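# Move the table caddy from desk to counter

## Task

Carry the table caddy off the desk and set it on the counter, standing upright, with all three of its objects still upright inside it. Nothing new may end up on the floor. The spice jars are glass and break if they drop more than a few centimetres or are struck hard. The utility cart is free to roll. When finished, open the gripper and back the robot away. The robot must not tip over or be left leaning, or the task fails.

## Robot and tools

ROBOT. TidyBot++ is a mobile base (0.54 m long, 0.50 m wide, 0.38 m high) on four powered casters. It carries a single seven-joint arm with a two-finger gripper. The shoulder sits 0.12 m ahead of the base centre and 0.68 m above the floor. The arm begins folded with the hand pointing down; in that state the wrist and hand reach up to 0.08 m beyond the base front and the elbow rises up to 1.15 m. base_camera is fixed on the base and looks forward and down (644x364). wrist_camera is a fisheye on the hand that looks where the hand points (644x476). Calibration for both is supplied, with small errors; images show where things really are.

FRAMES. Base frame: origin on the floor under the base centre, x forward, y left, z up. hand_pose is in this frame and marks the point between the finger pads; its z axis runs out along the fingers and the fingers close along its y axis. The odometry frame is the base frame as it was when the scene began. base_odometry counts wheel turns, so slipping looks like travel, and it drifts by a few cm and several degrees over about thirty moves. Heading is positive to the left, -3.142 to 3.142. base_tilt is in degrees, positive when leaning forward or right; each carries a fixed bias of up to about 1 degree.

execute_actions. Arguments: "actions", a list holding zero or one action, and optional "cameras", a list of "base_camera", "wrist_camera" or "all" (left out, null or ["all"] gives both; [] gives none). An empty list only reports state and images. An action may contain "base", "joints" and "speeds"; its motions begin together.
- "base": exactly one key, an offset from where the base last reported itself. translate_m: metres, forward positive, -2 to 2. strafe_m: metres, left positive, -2 to 2. rotate_rad: radians, counter-clockwise from above positive, -6.3 to 6.3.
- "joints": one dictionary for the single arm, absolute targets by name. joint_1_rad any angle (whole arm about vertical; positive is clockwise from above, opposite to rotate_rad). joint_2_rad shoulder, -2.249 to 2.249. joint_3_rad any angle (upper arm twist; from 3.14 positive swings a forward-bent forearm to the right). joint_4_rad elbow, -2.579 to 2.579. joint_5_rad any angle (forearm twist). joint_6_rad wrist, -2.099 to 2.099. joint_7_rad any angle (hand twist; pointing down, positive is counter-clockwise from above; at 1.57 fingers open left and right). gripper_pos 0 (open) to 1 (closed); pad gap is roughly 85 x (1 - gripper_pos) mm. Done tolerances: ±0.039 for joints 1 to 4, ±0.056 for 5 to 7, ±0.03 for the gripper. Free-turning joints take the shorter way, so use steps under half a turn.
- "speeds": top-speed caps for base motions only: translate_m and strafe_m 0.05 to 0.5 m/s, rotate_rad 0.1 to 1.57 rad/s; the maximum is the default. A base move needing more than 8.667 s is refused; no action runs beyond 15 s.
Unknown keys or out-of-range values get the call refused with no motion. A joint or base omitted from an action may keep pushing toward an earlier target.

ARM GEOMETRY. Upper arm 0.42 m, forearm 0.31 m, hand 0.31 m. With joint_1_rad = 0, joint_3_rad = 3.14, joint_5_rad = 0 the arm moves in the base x-z plane. Tilt from vertical (forward positive): upper arm = joint_2_rad, forearm = joint_2_rad - joint_4_rad, hand = joint_2_rad - joint_4_rad - joint_6_rad. Forward reach from the shoulder is the sum of length x sin(tilt); height is the sum of length x cos(tilt). A downward hand reaches at most about 0.94 m high, and only near the base. Closed fingertips sit about 20 mm past the hand point.

OTHER TOOLS. wait: "seconds" 0 to 10; no new command, returns state and images. zoom_image: "camera" (base_camera or wrist_camera) and "region" [x0, y0, x1, y1] in pixels of that camera's latest full image, at most 504 by 504. finished_scene: "scene" is the current scene number; it ends the scene for good, so the goal must already hold.

RESULTS. base_status and joint_status say how each motion ended: "done", "off_target" (resting away from target, maybe still pushing), "contact_stop" or "time_out" (old target dropped, holds in place). A blocked base may read "done" while short. "joint command not followed" with "cause:" means a self-collision check withheld arm targets (the gripper still moves); "not_followed" joints may be retried on later actions. on_its_own lists motion not commanded. motor_effort is percent of maximum, peak in brackets. A gripper at 1 reading "done" holds nothing; "off_target" means it is gripping something. "Motor temperatures" lists arm joints in joint_positions order. ARM HIT flags the arm striking the base or itself; nothing stops it hitting the base. If a result reports a stop, later calls in the same reply are skipped.

CAUTIONS. Friction leaves joints slightly off; correct by sending last command + (wanted - read). Held loads make the arm sag; never command a joint to its read angle while holding. Torque limits: joint_1 to joint_4 104.5 N m (warning 56.7); joint_5 to joint_7 51.3 (warning 29.4); exceeding one freezes the arm for 10 s. Holding loads heats motors: MOTOR HOT from 60 °C, OVER-TEMPERATURE FAULT at 75 °C, where the arm sinks and keys show "limit_stop_at_motor_heat". Do not drive while the arm is snagged high up, and avoid sideways forces on a raised hand: the robot can tip. Lower jars gently, avoid knocks and drops, watch the movable cart, and loose objects may get nudged occasionally.

Each tool is called as a command line: name --argument value for each argument, lists and objects as JSON in quotes; but a table of rows of numbers goes row by row, as --pt "numbers of a row", without its own name.

## Session

execute_actions --actions '[]'

Scene clock: 0.00 s.
Motor temperatures (°C, as the motors report them): [31 29 28 26 39 34 35]
base_odometry: x=+0.000 y=+0.000 heading=+0.000 (m, m, rad; odometry frame)
base_tilt: forward=-0.6 right=-0.1 (deg)
base_status: not commanded
joint_positions: joint_1_rad=+0.008 joint_2_rad=-0.346 joint_3_rad=+3.110 joint_4_rad=-2.542 joint_5_rad=+0.002 joint_6_rad=-0.824 joint_7_rad=+1.604 gripper_pos=+0.000
joint_status: not commanded
motor_effort: joint_1_rad=+0 joint_2_rad=-2 joint_3_rad=+1 joint_4_rad=+16 joint_5_rad=+0 joint_6_rad=+1 joint_7_rad=-1 (%)
hand_pose: x=+0.2684 y=+0.0031 z=+0.5844 quat_wxyz=(+0.006, +0.998, +0.028, +0.060) (m; base frame)
pictures: base_camera, wrist_camera
Images, in order (width x height): base_camera 644x364, wrist_camera 644x476.

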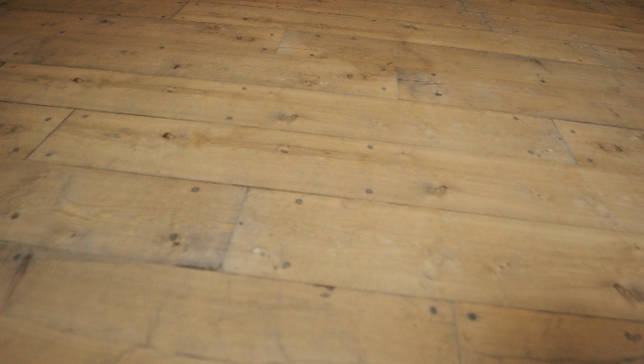

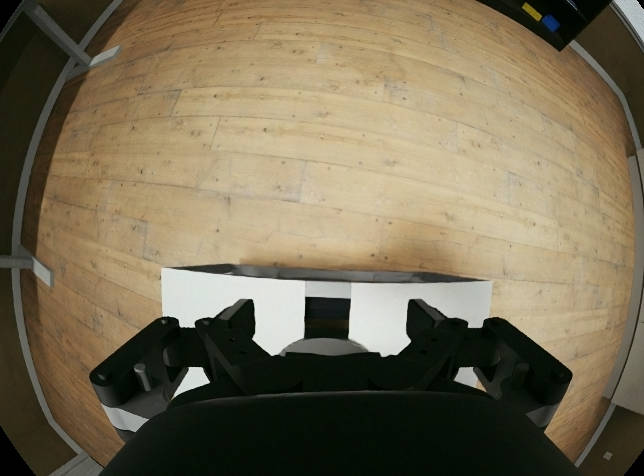

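execute_actions --actions '[{"joints":{"joint_4_rad":-2.0,"joint_6_rad":-0.25}}]' --cameras '["wrist_camera"]'

Scene clock: 5.93 s.
Motor temperatures (°C, as the motors report them): [31 29 28 26 39 34 35]
base_odometry: x=+0.000 y=+0.000 heading=+0.000 (m, m, rad; odometry frame)
base_tilt: forward=-0.6 right=-0.1 (deg)
base_status: not commanded
joint_positions: joint_1_rad=+0.008 joint_2_rad=-0.346 joint_3_rad=+3.110 joint_4_rad=-2.013 joint_5_rad=+0.002 joint_6_rad=-0.277 joint_7_rad=+1.604 gripper_pos=+0.000
joint_status: all done
motor_effort: joint_1_rad=+1(0) joint_2_rad=-11(11) joint_3_rad=+0(1) joint_4_rad=+24(24) joint_5_rad=+0(0) joint_6_rad=+8(9) joint_7_rad=-1(1) (%)
hand_pose: x=+0.5786 y=+0.0137 z=+0.9334 quat_wxyz=(+0.008, +0.826, +0.026, +0.563) (m; base frame)
pictures: wrist_camera
camera_calibration (this result's frames):
wrist_camera: T_world_to_cam=[[0.021856, -0.997865, 0.0615392, -0.0588901], [-0.410632, -0.0650821, -0.909476, 1.13396], [0.911539, -0.0053924, -0.411178, -0.00634426], [0, 0, 0, 1]] pos_world=[0.472709, 0.0150017, 1.03232]
Images, in order (width x height): wrist_camera 644x476.

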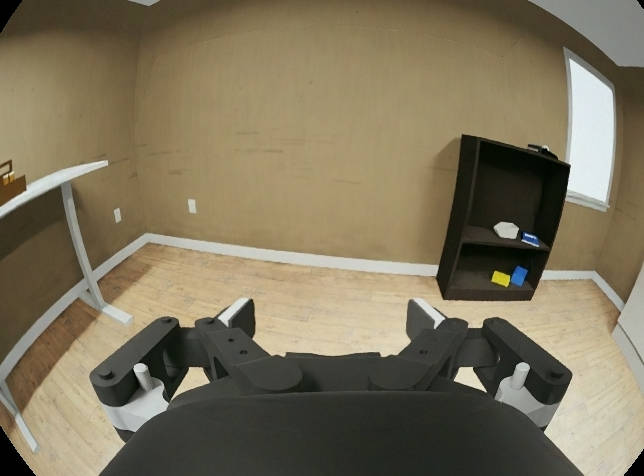

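execute_actions --actions '[{"joints":{"joint_1_rad":1.9}}]' --cameras '["wrist_camera"]'

Scene clock: 12.17 s.
Motor temperatures (°C, as the motors report them): [31 29 28 26 39 34 35]
base_odometry: x=+0.000 y=+0.000 heading=+0.000 (m, m, rad; odometry frame)
base_tilt: forward=-0.6 right=+0.0 (deg)
base_status: not commanded
joint_positions: joint_1_rad=+1.891 joint_2_rad=-0.346 joint_3_rad=+3.110 joint_4_rad=-2.013 joint_5_rad=+0.002 joint_6_rad=-0.277 joint_7_rad=+1.604 gripper_pos=+0.000
joint_status: all done
motor_effort: joint_1_rad=+0(0) joint_2_rad=-10(11) joint_3_rad=+0(2) joint_4_rad=+24(24) joint_5_rad=+0(0) joint_6_rad=+8(8) joint_7_rad=+0(1) (%)
hand_pose: x=-0.0089 y=-0.4417 z=+0.9334 quat_wxyz=(+0.460, +0.507, -0.652, +0.325) (m; base frame)
pictures: wrist_camera
camera_calibration (this result's frames):
wrist_camera: T_world_to_cam=[[-0.956504, 0.285155, 0.0615392, 0.0575347], [0.0639575, 0.410808, -0.909476, 1.07748], [-0.284622, -0.865981, -0.411178, 0.135999], [0, 0, 0, 1]] pos_world=[0.0248275, -0.341272, 1.03232]
Images, in order (width x height): wrist_camera 644x476.

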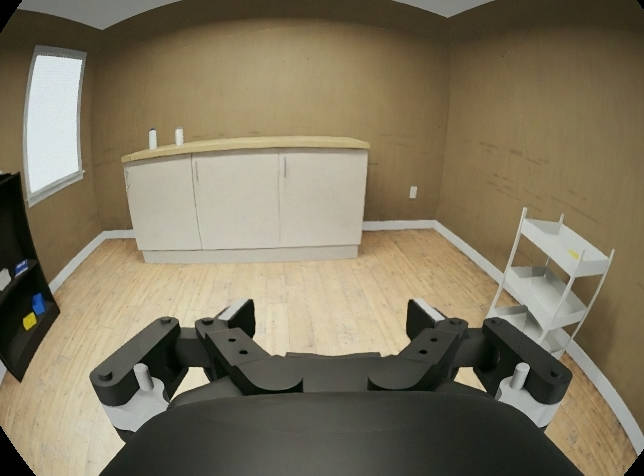

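execute_actions --actions '[{"base":{"rotate_rad":1.47},"joints":{"joint_1_rad":0.0,"joint_4_rad":-1.6,"joint_6_rad":-0.75}}]'

Scene clock: 23.70 s.
Motor temperatures (°C, as the motors report them): [31 29 28 26 39 34 35]
base_odometry: x=+0.000 y=+0.000 heading=+1.469 (m, m, rad; odometry frame)
base_tilt: forward=-0.6 right=-0.1 (deg)
base_status: done
joint_positions: joint_1_rad=+0.010 joint_2_rad=-0.345 joint_3_rad=+3.110 joint_4_rad=-1.619 joint_5_rad=+0.002 joint_6_rad=-0.718 joint_7_rad=+1.604 gripper_pos=+0.000
joint_status: all done
motor_effort: joint_1_rad=+1(2) joint_2_rad=-9(14) joint_3_rad=+1(3) joint_4_rad=+23(24) joint_5_rad=+0(0) joint_6_rad=+8(8) joint_7_rad=-1(1) (%)
hand_pose: x=+0.5610 y=+0.0137 z=+1.0424 quat_wxyz=(+0.009, +0.839, +0.025, +0.544) (m; base frame)
pictures: base_camera, wrist_camera
camera_calibration (this result's frames):
wrist_camera: T_world_to_cam=[[0.0220576, -0.997871, 0.061382, -0.0652239], [-0.453104, -0.0647073, -0.889106, 1.22837], [0.891185, -0.00820089, -0.453567, 0.110192], [0, 0, 0, 1]] pos_world=[0.459818, 0.0153032, 1.14614]
Images, in order (width x height): base_camera 644x364, wrist_camera 644x476.

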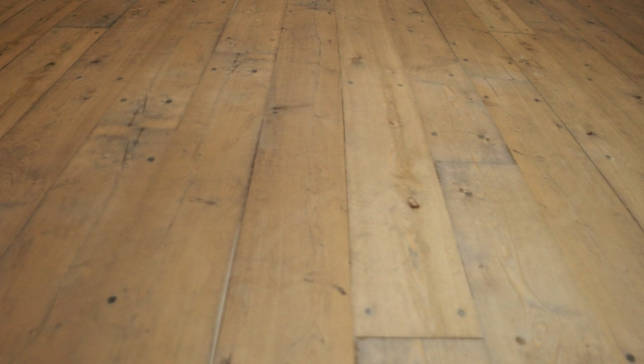

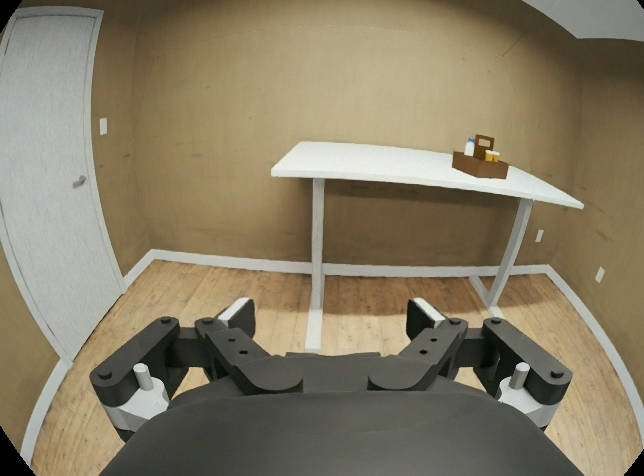

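zoom_image --camera "wrist_camera" --region '[430, 120, 530, 195]'

Region (430, 120, 530, 195) of wrist_camera's 644x476 image, scaled by 5.040; it fills the top 378 rows of this view, and the rest is white.

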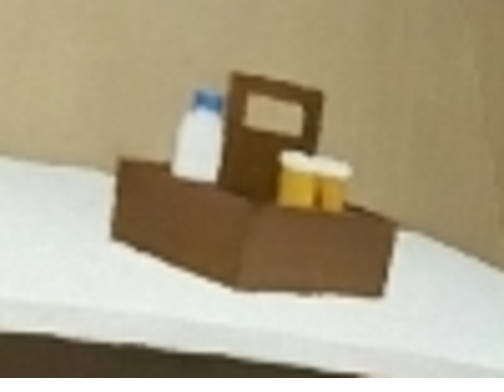

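execute_actions --actions '[{"base":{"strafe_m":-0.72},"joints":{"joint_2_rad":0.0,"joint_4_rad":-0.8,"joint_6_rad":-1.45}}]' --cameras '["wrist_camera"]'

execute_actions --actions '[{"base":{"translate_m":0.6}}]'

Scene clock: 35.17 s.
Motor temperatures (°C, as the motors report them): [31 29 28 26 39 34 35]
base_odometry: x=+0.716 y=-0.072 heading=+1.470 (m, m, rad; odometry frame)
base_tilt: forward=-0.6 right=-0.1 (deg)
base_status: done
joint_positions: joint_1_rad=+0.007 joint_2_rad=-0.014 joint_3_rad=+3.110 joint_4_rad=-0.817 joint_5_rad=+0.002 joint_6_rad=-1.419 joint_7_rad=+1.604 gripper_pos=+0.000
joint_status: all done
motor_effort: joint_1_rad=+0(1) joint_2_rad=-17(18) joint_3_rad=+1(3) joint_4_rad=+18(23) joint_5_rad=-1(1) joint_6_rad=+7(8) joint_7_rad=-1(1) (%)
hand_pose: x=+0.5865 y=+0.0126 z=+1.1319 quat_wxyz=(+0.003, +0.896, +0.026, +0.444) (m; base frame)
pictures: wrist_camera
camera_calibration (this result's frames):
wrist_camera: T_world_to_cam=[[0.0372527, -0.99811, 0.0488718, -0.0671251], [-0.64461, -0.0613719, -0.762044, 1.28787], [0.763604, -0.003115, -0.645678, 0.420227], [0, 0, 0, 1]] pos_world=[0.511789, 0.01335, 1.25603]
Images, in order (width x height): wrist_camera 644x476.

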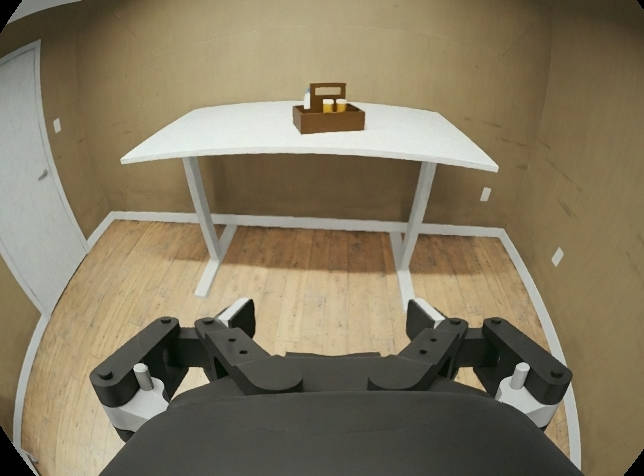

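Scene clock: 37.73 s.
Motor temperatures (°C, as the motors report them): [31 29 28 26 39 34 35]
base_odometry: x=+0.777 y=+0.525 heading=+1.470 (m, m, rad; odometry frame)
base_tilt: forward=-0.6 right=-0.1 (deg)
base_status: done
joint_positions: joint_1_rad=+0.007 joint_2_rad=+0.003 joint_3_rad=+3.110 joint_4_rad=-0.814 joint_5_rad=+0.002 joint_6_rad=-1.421 joint_7_rad=+1.604 gripper_pos=+0.000
joint_status: not commanded
motor_effort: joint_1_rad=+1(1) joint_2_rad=-19(22) joint_3_rad=-1(1) joint_4_rad=+18(19) joint_5_rad=+0(0) joint_6_rad=+6(7) joint_7_rad=-1(1) (%)
hand_pose: x=+0.5936 y=+0.0125 z=+1.1249 quat_wxyz=(+0.003, +0.899, +0.026, +0.436) (m; base frame)
pictures: base_camera, wrist_camera
camera_calibration (this result's frames):
wrist_camera: T_world_to_cam=[[0.0380634, -0.998116, 0.0481311, -0.0667366], [-0.656577, -0.0612903, -0.751765, 1.28266], [0.753298, -0.00298708, -0.657672, 0.429869], [0, 0, 0, 1]] pos_world=[0.520887, 0.013288, 1.25019]
Images, in order (width x height): base_camera 644x364, wrist_camera 644x476.

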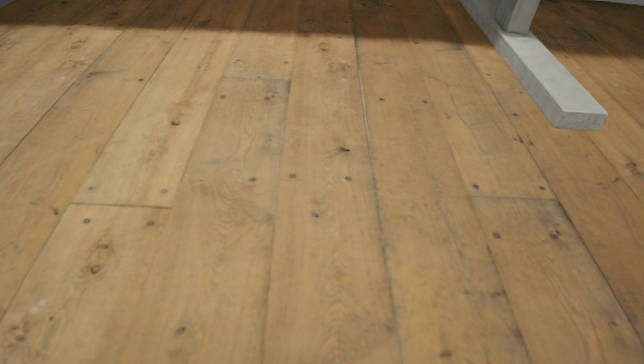

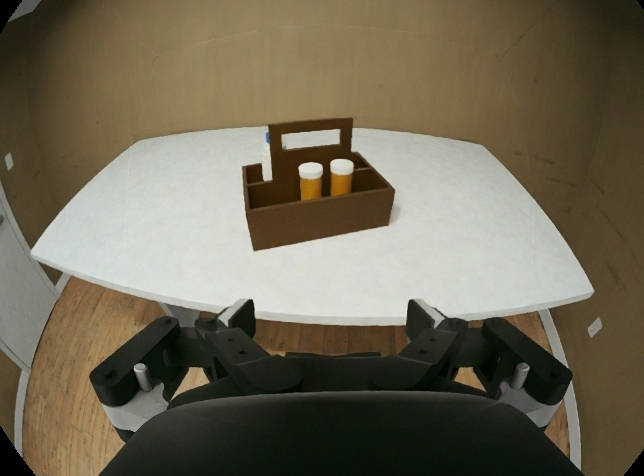

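zoom_image --camera "wrist_camera" --region '[230, 105, 410, 260]'

Region (230, 105, 410, 260) of wrist_camera's 644x476 image, scaled by 2.800; it fills the top 434 rows of this view, and the rest is white.

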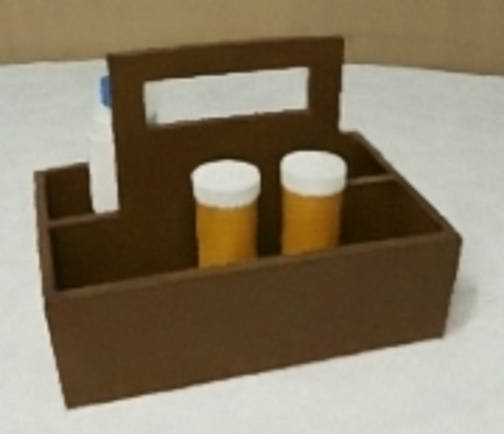

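execute_actions --actions '[{"base":{"strafe_m":0.425},"joints":{"joint_1_rad":0.31,"joint_2_rad":0.30,"joint_3_rad":3.17,"joint_4_rad":-0.49,"joint_5_rad":0.81,"joint_6_rad":-1.52,"joint_7_rad":0.93,"gripper_pos":0.2}}]'

Scene clock: 135.60 s.
Motor temperatures (°C, as the motors report them): [31 29 28 26 39 34 35]
base_odometry: x=+0.354 y=+0.568 heading=+1.469 (m, m, rad; odometry frame)
base_tilt: forward=-0.6 right=-0.1 (deg)
base_status: done
joint_positions: joint_1_rad=+0.305 joint_2_rad=+0.299 joint_3_rad=+3.155 joint_4_rad=-0.507 joint_5_rad=+0.792 joint_6_rad=-1.489 joint_7_rad=+0.952 gripper_pos=+0.200
joint_status: all done
motor_effort: joint_1_rad=+0(3) joint_2_rad=-29(33) joint_3_rad=+1(2) joint_4_rad=+16(18) joint_5_rad=+5(6) joint_6_rad=+6(6) joint_7_rad=-1(1) (%)
hand_pose: x=+0.5452 y=-0.3692 z=+1.1624 quat_wxyz=(+0.304, +0.692, -0.494, +0.430) (m; base frame)
pictures: base_camera, wrist_camera
camera_calibration (this result's frames):
wrist_camera: T_world_to_cam=[[-0.948119, -0.317518, 0.0158714, 0.378753], [-0.1691, 0.461403, -0.870926, 1.32147], [0.269212, -0.828426, -0.491158, 0.255495], [0, 0, 0, 1]] pos_world=[0.513781, -0.277812, 1.27038]
Images, in order (width x height): base_camera 644x364, wrist_camera 644x476.

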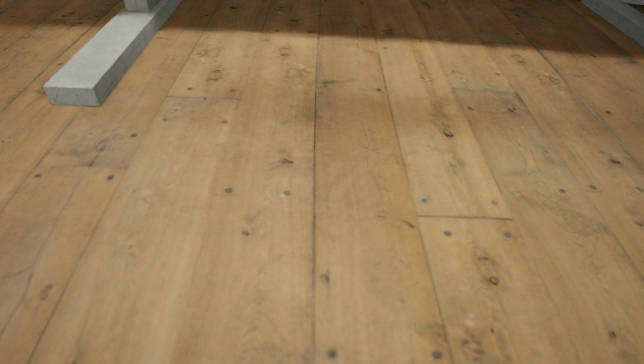

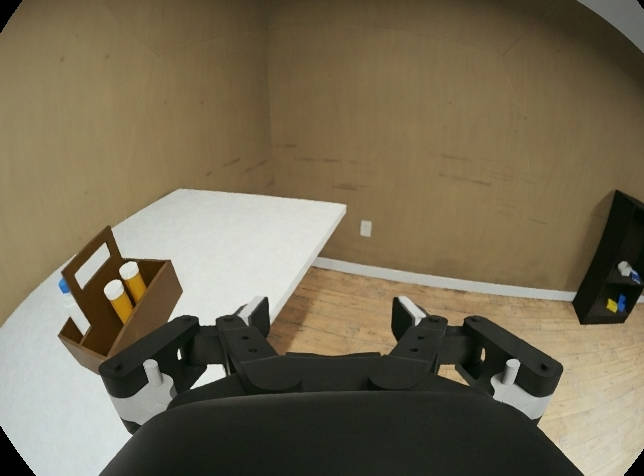

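execute_actions --actions '[{"base":{"translate_m":0.28}}]'

Scene clock: 141.80 s.
Motor temperatures (°C, as the motors report them): [31 29 28 26 39 34 35]
base_odometry: x=+0.382 y=+0.847 heading=+1.470 (m, m, rad; odometry frame)
base_tilt: forward=-0.6 right=-0.1 (deg)
base_status: done
joint_positions: joint_1_rad=+0.306 joint_2_rad=+0.307 joint_3_rad=+3.155 joint_4_rad=-0.505 joint_5_rad=+0.792 joint_6_rad=-1.490 joint_7_rad=+0.952 gripper_pos=+0.200
joint_status: not commanded
motor_effort: joint_1_rad=+0(2) joint_2_rad=-29(34) joint_3_rad=+1(1) joint_4_rad=+16(17) joint_5_rad=+5(5) joint_6_rad=+6(6) joint_7_rad=-1(1) (%)
hand_pose: x=+0.5479 y=-0.3709 z=+1.1591 quat_wxyz=(+0.305, +0.693, -0.494, +0.427) (m; base frame)
pictures: base_camera, wrist_camera
camera_calibration (this result's frames):
wrist_camera: T_world_to_cam=[[-0.948632, -0.315683, 0.0210432, 0.375822], [-0.173453, 0.463299, -0.869062, 1.32072], [0.264598, -0.828069, -0.494256, 0.258029], [0, 0, 0, 1]] pos_world=[0.517325, -0.279581, 1.26741]
Images, in order (width x height): base_camera 644x364, wrist_camera 644x476.

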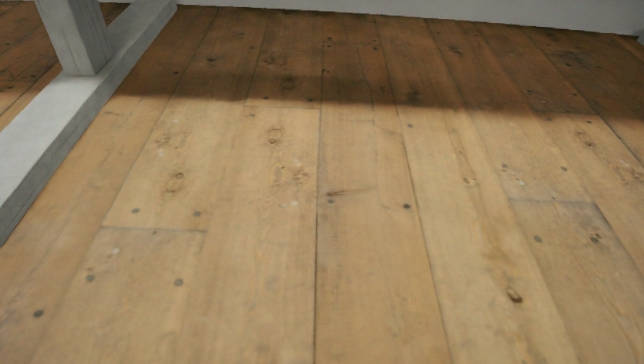

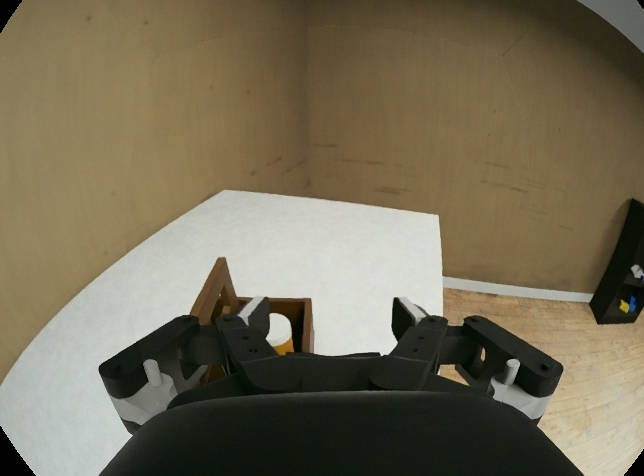

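execute_actions --actions '[{"base":{"translate_m":0.105},"joints":{"joint_2_rad":0.25,"gripper_pos":0.0},"speeds":{"translate_m":0.12}}]'

Scene clock: 150.37 s.
Motor temperatures (°C, as the motors report them): [31 29 28 26 39 34 35]
base_odometry: x=+0.393 y=+0.951 heading=+1.470 (m, m, rad; odometry frame)
base_tilt: forward=-0.6 right=-0.1 (deg)
base_status: done
joint_positions: joint_1_rad=+0.306 joint_2_rad=+0.255 joint_3_rad=+3.155 joint_4_rad=-0.502 joint_5_rad=+0.792 joint_6_rad=-1.490 joint_7_rad=+0.952 gripper_pos=+0.000
joint_status: all done
motor_effort: joint_1_rad=+0(1) joint_2_rad=-27(31) joint_3_rad=+1(2) joint_4_rad=+16(17) joint_5_rad=+4(5) joint_6_rad=+6(6) joint_7_rad=+0(1) (%)
hand_pose: x=+0.5234 y=-0.3632 z=+1.1865 quat_wxyz=(+0.298, +0.679, -0.498, +0.449) (m; base frame)
pictures: base_camera, wrist_camera
camera_calibration (this result's frames):
wrist_camera: T_world_to_cam=[[-0.948656, -0.315463, -0.023121, 0.406849], [-0.127745, 0.448971, -0.884368, 1.32574], [0.289366, -0.836007, -0.466218, 0.235298], [0, 0, 0, 1]] pos_world=[0.487229, -0.270161, 1.29155]
Images, in order (width x height): base_camera 644x364, wrist_camera 644x476.

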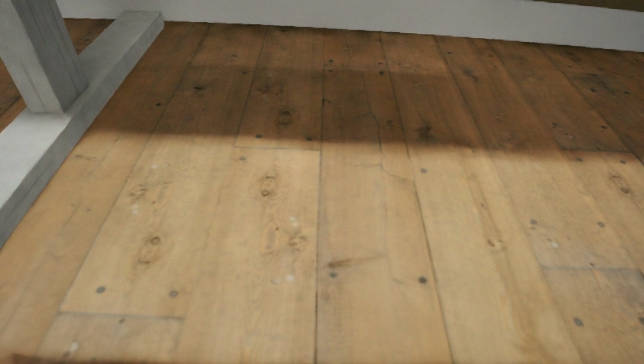

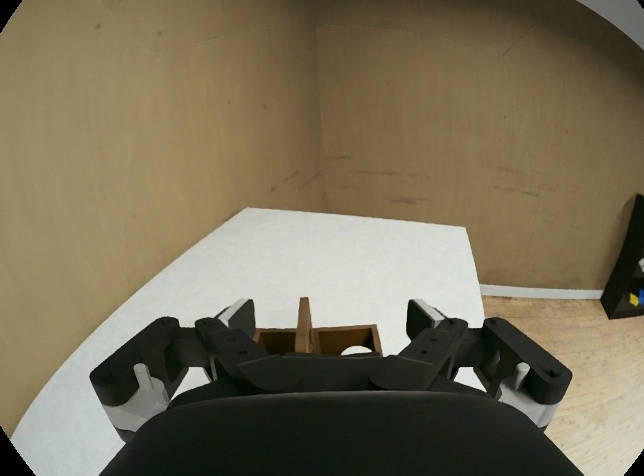

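execute_actions --actions '[{"joints":{"joint_2_rad":0.215,"joint_4_rad":-0.74,"joint_5_rad":0.82,"joint_6_rad":-1.355,"joint_7_rad":0.82}}]' --cameras '["wrist_camera"]'

Scene clock: 175.47 s.
Motor temperatures (°C, as the motors report them): [31 30 28 26 39 34 35]
base_odometry: x=+0.393 y=+0.951 heading=+1.470 (m, m, rad; odometry frame)
base_tilt: forward=-0.6 right=-0.1 (deg)
base_status: not commanded
joint_positions: joint_1_rad=+0.306 joint_2_rad=+0.231 joint_3_rad=+3.155 joint_4_rad=-0.726 joint_5_rad=+0.794 joint_6_rad=-1.386 joint_7_rad=+0.847 gripper_pos=+0.000
joint_status: all done
motor_effort: joint_1_rad=+0(0) joint_2_rad=-28(30) joint_3_rad=+1(1) joint_4_rad=+18(19) joint_5_rad=+5(5) joint_6_rad=+6(6) joint_7_rad=-1(1) (%)
hand_pose: x=+0.5487 y=-0.3693 z=+1.1302 quat_wxyz=(+0.300, +0.695, -0.494, +0.427) (m; base frame)
pictures: wrist_camera
camera_calibration (this result's frames):
wrist_camera: T_world_to_cam=[[-0.946364, -0.322804, 0.0138864, 0.381877], [-0.172934, 0.46975, -0.865696, 1.29331], [0.272927, -0.821665, -0.500378, 0.249594], [0, 0, 0, 1]] pos_world=[0.516931, -0.279177, 1.2392]
Images, in order (width x height): wrist_camera 644x476.

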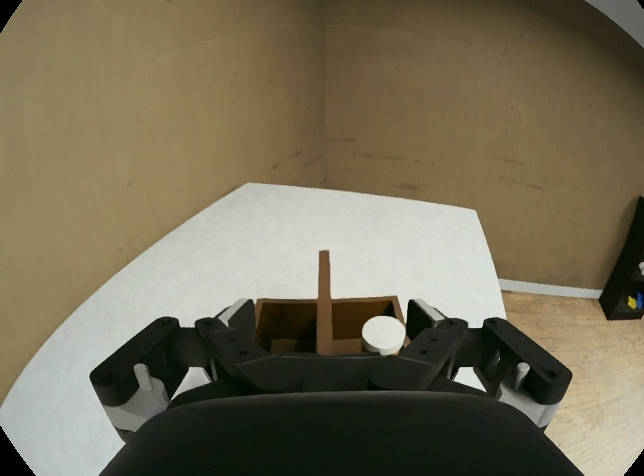

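execute_actions --actions '[{"base":{"strafe_m":0.015},"joints":{"joint_2_rad":0.178,"joint_4_rad":-0.85,"joint_5_rad":0.84,"joint_6_rad":-1.305,"joint_7_rad":0.77,"gripper_pos":0.35},"speeds":{"strafe_m":0.05}}]' --cameras '["wrist_camera"]'

Scene clock: 186.27 s.
Motor temperatures (°C, as the motors report them): [31 30 28 26 39 34 35]
base_odometry: x=+0.378 y=+0.953 heading=+1.470 (m, m, rad; odometry frame)
base_tilt: forward=-0.6 right=-0.1 (deg)
base_status: done
joint_positions: joint_1_rad=+0.307 joint_2_rad=+0.192 joint_3_rad=+3.156 joint_4_rad=-0.833 joint_5_rad=+0.815 joint_6_rad=-1.337 joint_7_rad=+0.796 gripper_pos=+0.350
joint_status: all done
motor_effort: joint_1_rad=+0(2) joint_2_rad=-27(33) joint_3_rad=+0(2) joint_4_rad=+19(20) joint_5_rad=+6(6) joint_6_rad=+6(6) joint_7_rad=+0(1) (%)
hand_pose: x=+0.5428 y=-0.3703 z=+1.1179 quat_wxyz=(+0.304, +0.693, -0.494, +0.428) (m; base frame)
pictures: wrist_camera
camera_calibration (this result's frames):
wrist_camera: T_world_to_cam=[[-0.948105, -0.317451, 0.0179423, 0.374487], [-0.171581, 0.463307, -0.869429, 1.28312], [0.267688, -0.827388, -0.493732, 0.237439], [0, 0, 0, 1]] pos_world=[0.511653, -0.279143, 1.22609]
Images, in order (width x height): wrist_camera 644x476.

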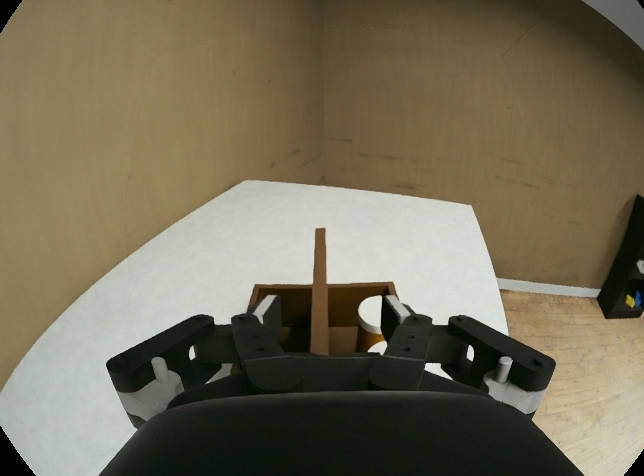

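zoom_image --camera "wrist_camera" --region '[250, 220, 410, 360]'

Region (250, 220, 410, 360) of wrist_camera's 644x476 image, scaled by 3.150; it fills the top 441 rows of this view, and the rest is white.

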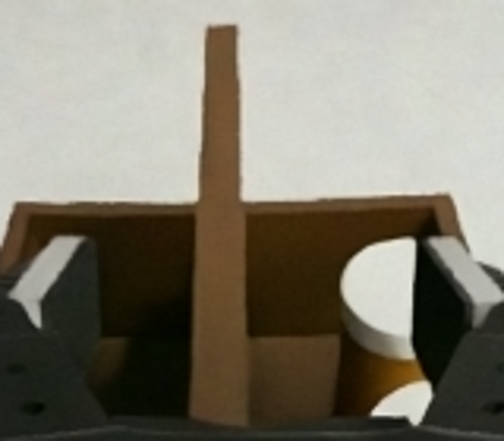

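execute_actions --actions '[{"joints":{"joint_4_rad":-0.90,"joint_5_rad":0.845,"joint_6_rad":-1.273,"joint_7_rad":0.74}}]' --cameras '["wrist_camera"]'

Scene clock: 197.60 s.
Motor temperatures (°C, as the motors report them): [31 30 28 26 39 34 35]
base_odometry: x=+0.378 y=+0.953 heading=+1.470 (m, m, rad; odometry frame)
base_tilt: forward=-0.6 right=-0.1 (deg)
base_status: not commanded
joint_positions: joint_1_rad=+0.307 joint_2_rad=+0.186 joint_3_rad=+3.156 joint_4_rad=-0.883 joint_5_rad=+0.820 joint_6_rad=-1.304 joint_7_rad=+0.766 gripper_pos=+0.350
joint_status: all done
motor_effort: joint_1_rad=+0(2) joint_2_rad=-28(29) joint_3_rad=+1(2) joint_4_rad=+19(21) joint_5_rad=+5(7) joint_6_rad=+5(6) joint_7_rad=+0(1) (%)
hand_pose: x=+0.5478 y=-0.3713 z=+1.1067 quat_wxyz=(+0.303, +0.694, -0.493, +0.429) (m; base frame)
pictures: wrist_camera
camera_calibration (this result's frames):
wrist_camera: T_world_to_cam=[[-0.946714, -0.321597, 0.0175692, 0.377238], [-0.173144, 0.462185, -0.869716, 1.27548], [0.271578, -0.826414, -0.493239, 0.227537], [0, 0, 0, 1]] pos_world=[0.516183, -0.280148, 1.21491]
Images, in order (width x height): wrist_camera 644x476.

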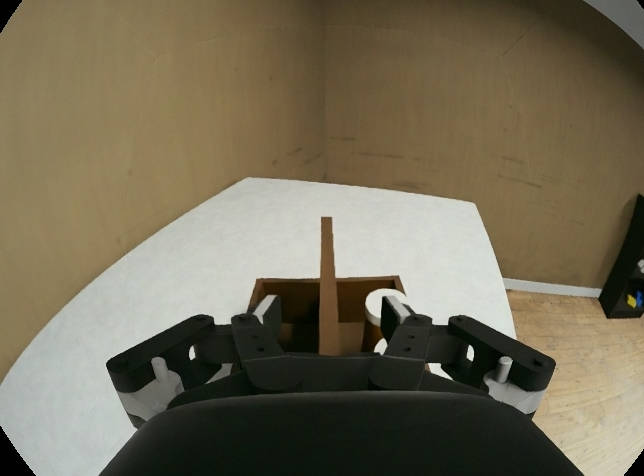

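Centered. Close the gripper.

execute_actions --actions '[{"joints":{"gripper_pos":1.0}}]' --cameras '["wrist_camera"]'

Scene clock: 200.13 s.
Motor temperatures (°C, as the motors report them): [31 30 28 26 39 34 35]
base_odometry: x=+0.378 y=+0.953 heading=+1.470 (m, m, rad; odometry frame)
base_tilt: forward=-0.6 right=-0.1 (deg)
base_status: not commanded
joint_positions: joint_1_rad=+0.307 joint_2_rad=+0.186 joint_3_rad=+3.156 joint_4_rad=-0.884 joint_5_rad=+0.821 joint_6_rad=-1.302 joint_7_rad=+0.766 gripper_pos=+0.925
joint_status: gripper_pos off_target (ended at +0.925, target +1.000)
motor_effort: joint_1_rad=+1(2) joint_2_rad=-28(30) joint_3_rad=+1(2) joint_4_rad=+19(21) joint_5_rad=+6(7) joint_6_rad=+5(6) joint_7_rad=-1(1) (%)
hand_pose: x=+0.5483 y=-0.3713 z=+1.1069 quat_wxyz=(+0.303, +0.694, -0.492, +0.430) (m; base frame)
pictures: wrist_camera
camera_calibration (this result's frames):
wrist_camera: T_world_to_cam=[[-0.946258, -0.32295, 0.0173183, 0.377268], [-0.17323, 0.460896, -0.870383, 1.27609], [0.273108, -0.826606, -0.492071, 0.225239], [0, 0, 0, 1]] pos_world=[0.516536, -0.280125, 1.21499]
Images, in order (width x height): wrist_camera 644x476.

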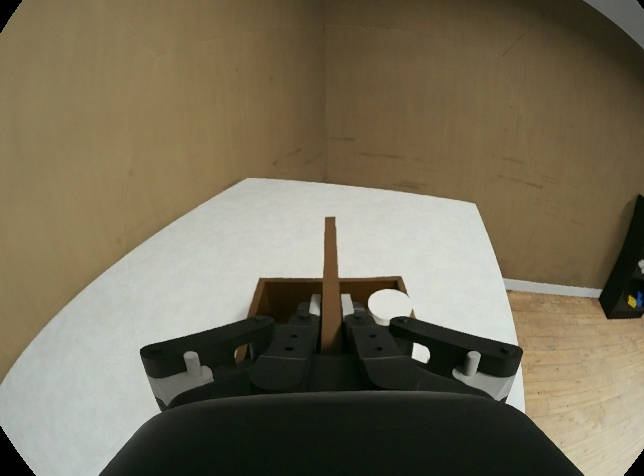

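execute_actions --actions '[{"joints":{"joint_2_rad":0.165,"joint_4_rad":-0.76,"joint_5_rad":0.83,"joint_6_rad":-1.36,"joint_7_rad":0.855}}]' --cameras '["wrist_camera"]'

Scene clock: 206.93 s.
Motor temperatures (°C, as the motors report them): [31 30 28 26 39 35 35]
base_odometry: x=+0.378 y=+0.953 heading=+1.470 (m, m, rad; odometry frame)
base_tilt: forward=-0.6 right=-0.1 (deg)
base_status: not commanded
joint_positions: joint_1_rad=+0.307 joint_2_rad=+0.191 joint_3_rad=+3.156 joint_4_rad=-0.795 joint_5_rad=+0.821 joint_6_rad=-1.348 joint_7_rad=+0.829 gripper_pos=+0.925
joint_status: all done
motor_effort: joint_1_rad=+1(2) joint_2_rad=-32(35) joint_3_rad=+1(1) joint_4_rad=+22(25) joint_5_rad=+9(9) joint_6_rad=+8(8) joint_7_rad=-1(2) (%)
hand_pose: x=+0.5375 y=-0.3704 z=+1.1340 quat_wxyz=(+0.309, +0.690, -0.489, +0.435) (m; base frame)
pictures: wrist_camera
camera_calibration (this result's frames):
wrist_camera: T_world_to_cam=[[-0.946738, -0.321257, 0.0219411, 0.362462], [-0.171341, 0.444901, -0.879036, 1.30021], [0.272635, -0.835976, -0.476249, 0.221136], [0, 0, 0, 1]] pos_world=[0.505647, -0.277157, 1.2403]
Images, in order (width x height): wrist_camera 644x476.

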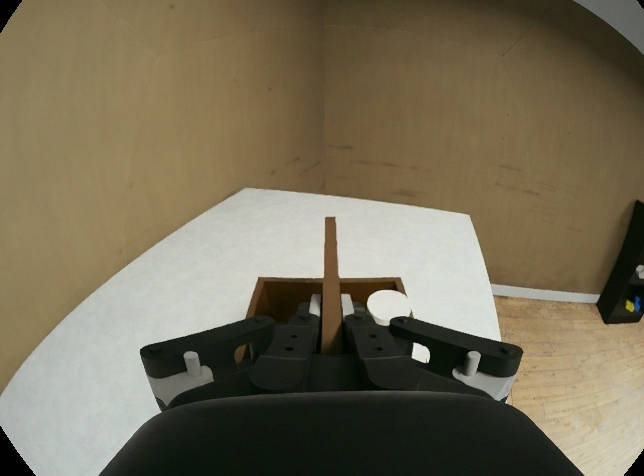

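execute_actions --actions '[{"base":{"translate_m":-2.0},"speeds":{"translate_m":0.45}}]'

Scene clock: 222.67 s.
Motor temperatures (°C, as the motors report them): [31 30 28 27 39 34 35]
base_odometry: x=+0.177 y=-1.037 heading=+1.470 (m, m, rad; odometry frame)
base_tilt: forward=-0.6 right=-0.1 (deg)
base_status: done
joint_positions: joint_1_rad=+0.307 joint_2_rad=+0.188 joint_3_rad=+3.156 joint_4_rad=-0.795 joint_5_rad=+0.821 joint_6_rad=-1.352 joint_7_rad=+0.829 gripper_pos=+0.925
joint_status: not commanded
motor_effort: joint_1_rad=+0(3) joint_2_rad=-31(36) joint_3_rad=+1(3) joint_4_rad=+22(24) joint_5_rad=+9(10) joint_6_rad=+8(9) joint_7_rad=+0(1) (%)
hand_pose: x=+0.5355 y=-0.3699 z=+1.1348 quat_wxyz=(+0.309, +0.690, -0.490, +0.434) (m; base frame)
pictures: base_camera, wrist_camera
camera_calibration (this result's frames):
wrist_camera: T_world_to_cam=[[-0.947412, -0.319363, 0.0204357, 0.363538], [-0.169386, 0.446267, -0.878723, 1.2995], [0.271512, -0.835974, -0.476895, 0.223825], [0, 0, 0, 1]] pos_world=[0.503766, -0.27671, 1.24121]
Images, in order (width x height): base_camera 644x364, wrist_camera 644x476.

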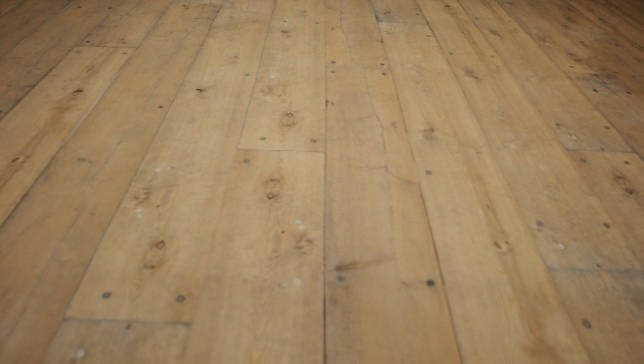

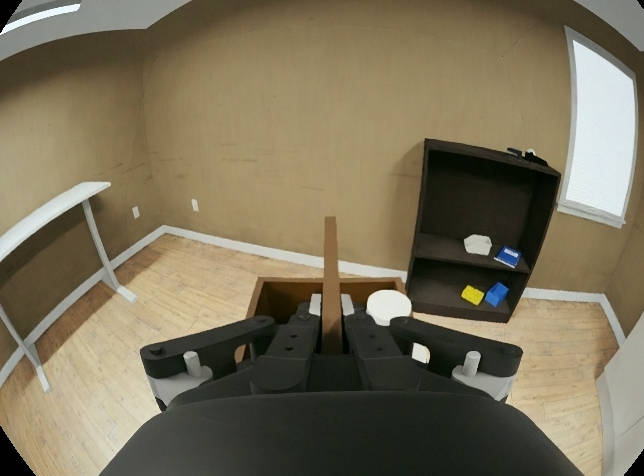

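execute_actions --actions '[{"base":{"rotate_rad":-3.14},"speeds":{"rotate_rad":0.8}}]'

Scene clock: 229.07 s.
Motor temperatures (°C, as the motors report them): [31 30 28 27 39 34 35]
base_odometry: x=+0.177 y=-1.037 heading=-1.669 (m, m, rad; odometry frame)
base_tilt: forward=-0.6 right=-0.1 (deg)
base_status: done
joint_positions: joint_1_rad=+0.314 joint_2_rad=+0.189 joint_3_rad=+3.159 joint_4_rad=-0.795 joint_5_rad=+0.821 joint_6_rad=-1.352 joint_7_rad=+0.829 gripper_pos=+0.925
joint_status: not commanded
motor_effort: joint_1_rad=+0(4) joint_2_rad=-31(35) joint_3_rad=+1(4) joint_4_rad=+23(23) joint_5_rad=+8(11) joint_6_rad=+8(9) joint_7_rad=-1(0) (%)
hand_pose: x=+0.5317 y=-0.3740 z=+1.1349 quat_wxyz=(+0.312, +0.687, -0.493, +0.433) (m; base frame)
pictures: base_camera, wrist_camera
camera_calibration (this result's frames):
wrist_camera: T_world_to_cam=[[-0.950765, -0.309201, 0.0209811, 0.363609], [-0.164933, 0.447515, -0.878935, 1.29911], [0.262378, -0.839122, -0.47648, 0.224631], [0, 0, 0, 1]] pos_world=[0.501036, -0.280453, 1.24124]
Images, in order (width x height): base_camera 644x364, wrist_camera 644x476.

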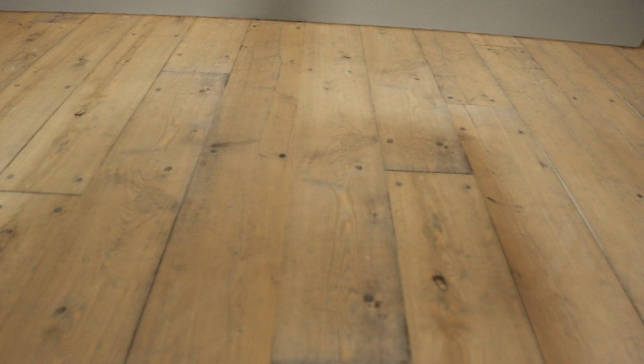

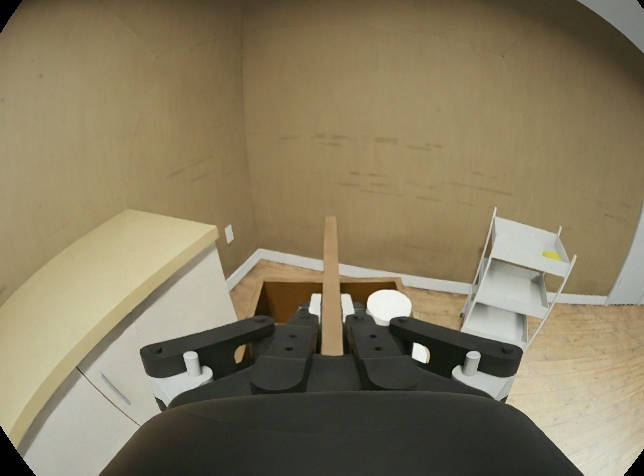

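execute_actions --actions '[{"base":{"translate_m":0.64},"speeds":{"translate_m":0.35}}]'

Scene clock: 237.47 s.
Motor temperatures (°C, as the motors report them): [31 30 28 27 39 34 35]
base_odometry: x=+0.113 y=-1.674 heading=-1.670 (m, m, rad; odometry frame)
base_tilt: forward=-0.6 right=-0.1 (deg)
base_status: done
joint_positions: joint_1_rad=+0.313 joint_2_rad=+0.194 joint_3_rad=+3.159 joint_4_rad=-0.794 joint_5_rad=+0.821 joint_6_rad=-1.353 joint_7_rad=+0.829 gripper_pos=+0.925
joint_status: not commanded
motor_effort: joint_1_rad=+0(1) joint_2_rad=-31(36) joint_3_rad=+1(2) joint_4_rad=+22(23) joint_5_rad=+9(9) joint_6_rad=+8(10) joint_7_rad=+0(1) (%)
hand_pose: x=+0.5337 y=-0.3746 z=+1.1323 quat_wxyz=(+0.312, +0.689, -0.493, +0.430) (m; base frame)
pictures: base_camera, wrist_camera
camera_calibration (this result's frames):
wrist_camera: T_world_to_cam=[[-0.950803, -0.308778, 0.0250922, 0.360891], [-0.169121, 0.449487, -0.877131, 1.29831], [0.25956, -0.838223, -0.479594, 0.227747], [0, 0, 0, 1]] pos_world=[0.503593, -0.281234, 1.23896]
Images, in order (width x height): base_camera 644x364, wrist_camera 644x476.

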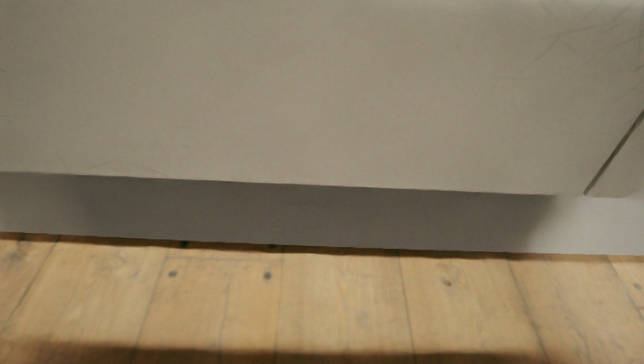

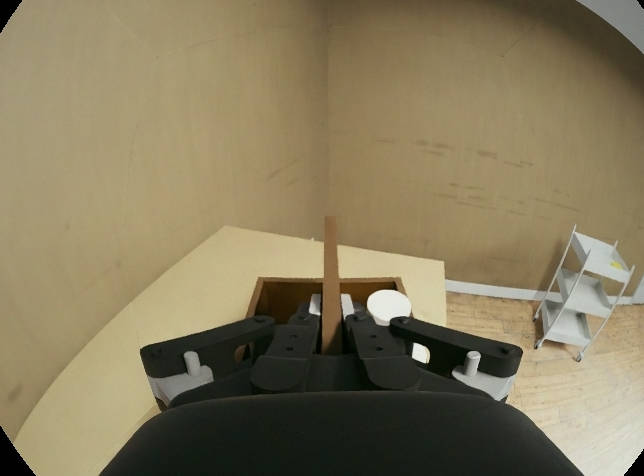

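execute_actions --actions '[{"base":{"translate_m":0.08},"joints":{"joint_4_rad":-0.87,"joint_5_rad":0.84,"joint_6_rad":-1.265,"joint_7_rad":0.75},"speeds":{"translate_m":0.15}}]'

Scene clock: 245.47 s.
Motor temperatures (°C, as the motors report them): [31 30 28 27 39 34 35]
base_odometry: x=+0.105 y=-1.754 heading=-1.671 (m, m, rad; odometry frame)
base_tilt: forward=-0.6 right=-0.1 (deg)
base_status: done
joint_positions: joint_1_rad=+0.312 joint_2_rad=+0.198 joint_3_rad=+3.159 joint_4_rad=-0.879 joint_5_rad=+0.821 joint_6_rad=-1.310 joint_7_rad=+0.772 gripper_pos=+0.925
joint_status: all done
motor_effort: joint_1_rad=+1(2) joint_2_rad=-33(38) joint_3_rad=+1(3) joint_4_rad=+24(25) joint_5_rad=+9(11) joint_6_rad=+8(9) joint_7_rad=+0(0) (%)
hand_pose: x=+0.5479 y=-0.3765 z=+1.1015 quat_wxyz=(+0.308, +0.695, -0.494, +0.421) (m; base frame)
pictures: base_camera, wrist_camera
camera_calibration (this result's frames):
wrist_camera: T_world_to_cam=[[-0.949482, -0.312196, 0.0319097, 0.365059], [-0.182376, 0.466179, -0.865688, 1.2755], [0.255389, -0.827775, -0.499565, 0.235904], [0, 0, 0, 1]] pos_world=[0.51899, -0.285363, 1.21038]
Images, in order (width x height): base_camera 644x364, wrist_camera 644x476.

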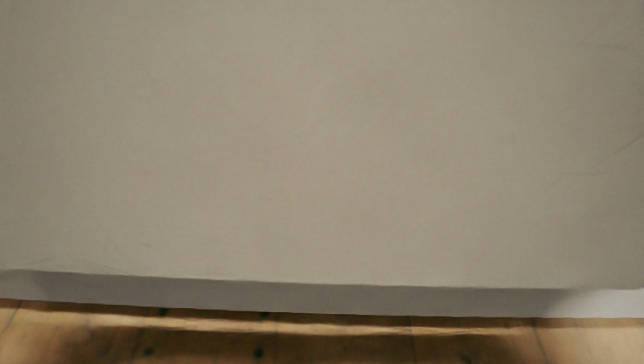

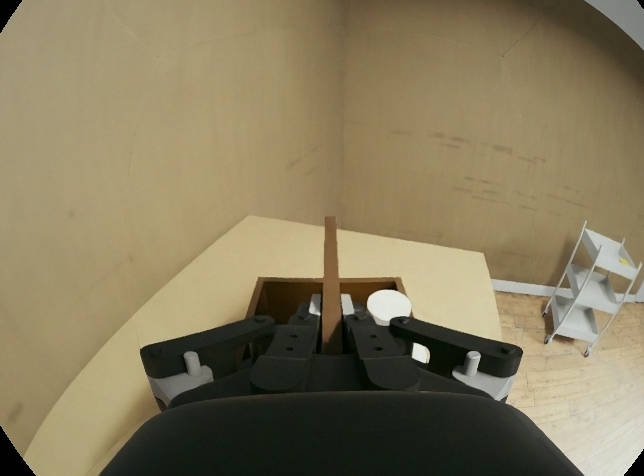

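execute_actions --actions '[{"joints":{"joint_4_rad":-0.93,"joint_5_rad":0.875,"joint_6_rad":-1.215,"joint_7_rad":0.695}}]' --cameras '[]'

Scene clock: 249.50 s.
Motor temperatures (°C, as the motors report them): [31 30 28 27 39 35 35]
base_odometry: x=+0.105 y=-1.754 heading=-1.671 (m, m, rad; odometry frame)
base_tilt: forward=-0.6 right=-0.1 (deg)
base_status: not commanded
joint_positions: joint_1_rad=+0.312 joint_2_rad=+0.197 joint_3_rad=+3.159 joint_4_rad=-0.939 joint_5_rad=+0.827 joint_6_rad=-1.263 joint_7_rad=+0.718 gripper_pos=+0.925
joint_status: all done
motor_effort: joint_1_rad=+0(0) joint_2_rad=-34(36) joint_3_rad=+1(2) joint_4_rad=+24(26) joint_5_rad=+9(10) joint_6_rad=+8(8) joint_7_rad=-1(1) (%)
hand_pose: x=+0.5581 y=-0.3783 z=+1.0847 quat_wxyz=(+0.303, +0.694, -0.496, +0.425) (m; base frame)
pictures: none
No camera images: the call's "cameras" was empty. Leave "cameras" out to get every camera's image.

execute_actions --actions '[{"joints":{"joint_4_rad":-0.978,"joint_5_rad":0.893,"joint_6_rad":-1.18,"joint_7_rad":0.66}}]' --cameras '["wrist_camera"]'

Scene clock: 253.27 s.
Motor temperatures (°C, as the motors report them): [31 30 28 27 39 35 35]
base_odometry: x=+0.105 y=-1.754 heading=-1.671 (m, m, rad; odometry frame)
base_tilt: forward=-0.6 right=-0.1 (deg)
base_status: not commanded
joint_positions: joint_1_rad=+0.312 joint_2_rad=+0.197 joint_3_rad=+3.159 joint_4_rad=-0.986 joint_5_rad=+0.844 joint_6_rad=-1.228 joint_7_rad=+0.684 gripper_pos=+0.925
joint_status: all done
motor_effort: joint_1_rad=+1(1) joint_2_rad=-34(36) joint_3_rad=+0(2) joint_4_rad=+25(25) joint_5_rad=+10(11) joint_6_rad=+7(7) joint_7_rad=+0(1) (%)
hand_pose: x=+0.5638 y=-0.3811 z=+1.0727 quat_wxyz=(+0.306, +0.694, -0.494, +0.426) (m; base frame)
pictures: wrist_camera
camera_calibration (this result's frames):
wrist_camera: T_world_to_cam=[[-0.948431, -0.316163, 0.0228021, 0.387267], [-0.175368, 0.463427, -0.868609, 1.25372], [0.264055, -0.827814, -0.494973, 0.203796], [0, 0, 0, 1]] pos_world=[0.533344, -0.289861, 1.18103]
Images, in order (width x height): wrist_camera 644x476.

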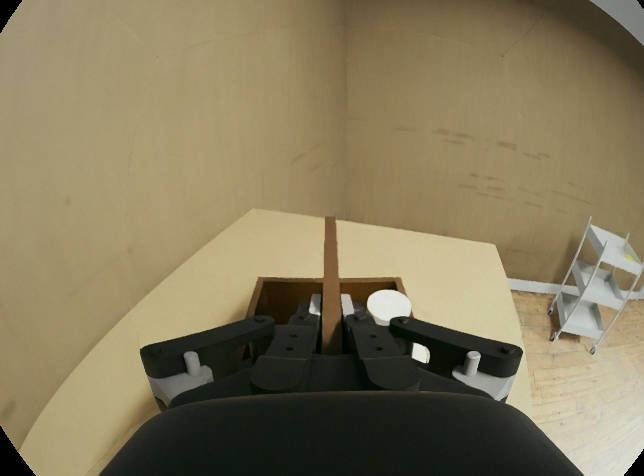

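execute_actions --actions '[{"joints":{"joint_4_rad":-1.025,"joint_5_rad":0.907,"joint_6_rad":-1.147,"joint_7_rad":0.618}}]' --cameras '[]'

Scene clock: 257.43 s.
Motor temperatures (°C, as the motors report them): [31 30 28 27 39 35 35]
base_odometry: x=+0.105 y=-1.754 heading=-1.671 (m, m, rad; odometry frame)
base_tilt: forward=-0.6 right=-0.1 (deg)
base_status: not commanded
joint_positions: joint_1_rad=+0.311 joint_2_rad=+0.194 joint_3_rad=+3.159 joint_4_rad=-1.024 joint_5_rad=+0.865 joint_6_rad=-1.193 joint_7_rad=+0.645 gripper_pos=+0.926
joint_status: all done
motor_effort: joint_1_rad=+1(3) joint_2_rad=-31(34) joint_3_rad=+1(3) joint_4_rad=+23(24) joint_5_rad=+9(10) joint_6_rad=+7(7) joint_7_rad=-2(1) (%)
hand_pose: x=+0.5683 y=-0.3835 z=+1.0674 quat_wxyz=(+0.307, +0.689, -0.493, +0.434) (m; base frame)
pictures: none
No camera images: the call's "cameras" was empty. Leave "cameras" out to get every camera's image.

execute_actions --actions '[{"joints":{"gripper_pos":0.35}}]' --cameras '["wrist_camera"]'

Scene clock: 265.07 s.
Motor temperatures (°C, as the motors report them): [31 30 28 27 39 35 35]
base_odometry: x=+0.105 y=-1.754 heading=-1.671 (m, m, rad; odometry frame)
base_tilt: forward=-0.6 right=-0.1 (deg)
base_status: not commanded
joint_positions: joint_1_rad=+0.311 joint_2_rad=+0.176 joint_3_rad=+3.159 joint_4_rad=-1.024 joint_5_rad=+0.883 joint_6_rad=-1.178 joint_7_rad=+0.645 gripper_pos=+0.350
joint_status: all done
motor_effort: joint_1_rad=+0(1) joint_2_rad=-28(32) joint_3_rad=+0(1) joint_4_rad=+20(23) joint_5_rad=+6(9) joint_6_rad=+5(7) joint_7_rad=-1(1) (%)
hand_pose: x=+0.5630 y=-0.3839 z=+1.0834 quat_wxyz=(+0.311, +0.682, -0.488, +0.448) (m; base frame)
pictures: wrist_camera
camera_calibration (this result's frames):
wrist_camera: T_world_to_cam=[[-0.947285, -0.320345, 0.00550168, 0.401907], [-0.149405, 0.426483, -0.892071, 1.26083], [0.283424, -0.845867, -0.451862, 0.142524], [0, 0, 0, 1]] pos_world=[0.5287, -0.288417, 1.18694]
Images, in order (width x height): wrist_camera 644x476.

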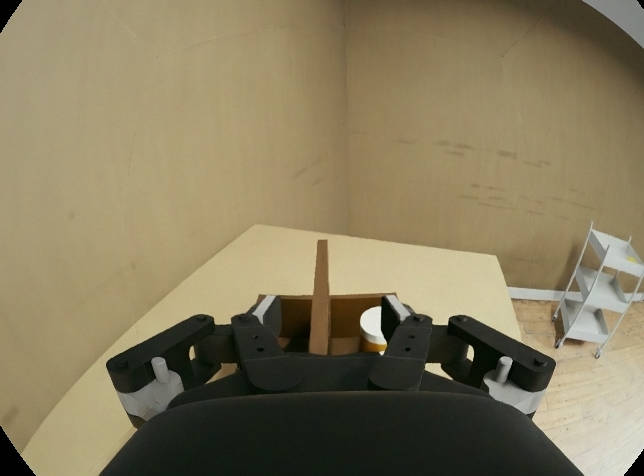

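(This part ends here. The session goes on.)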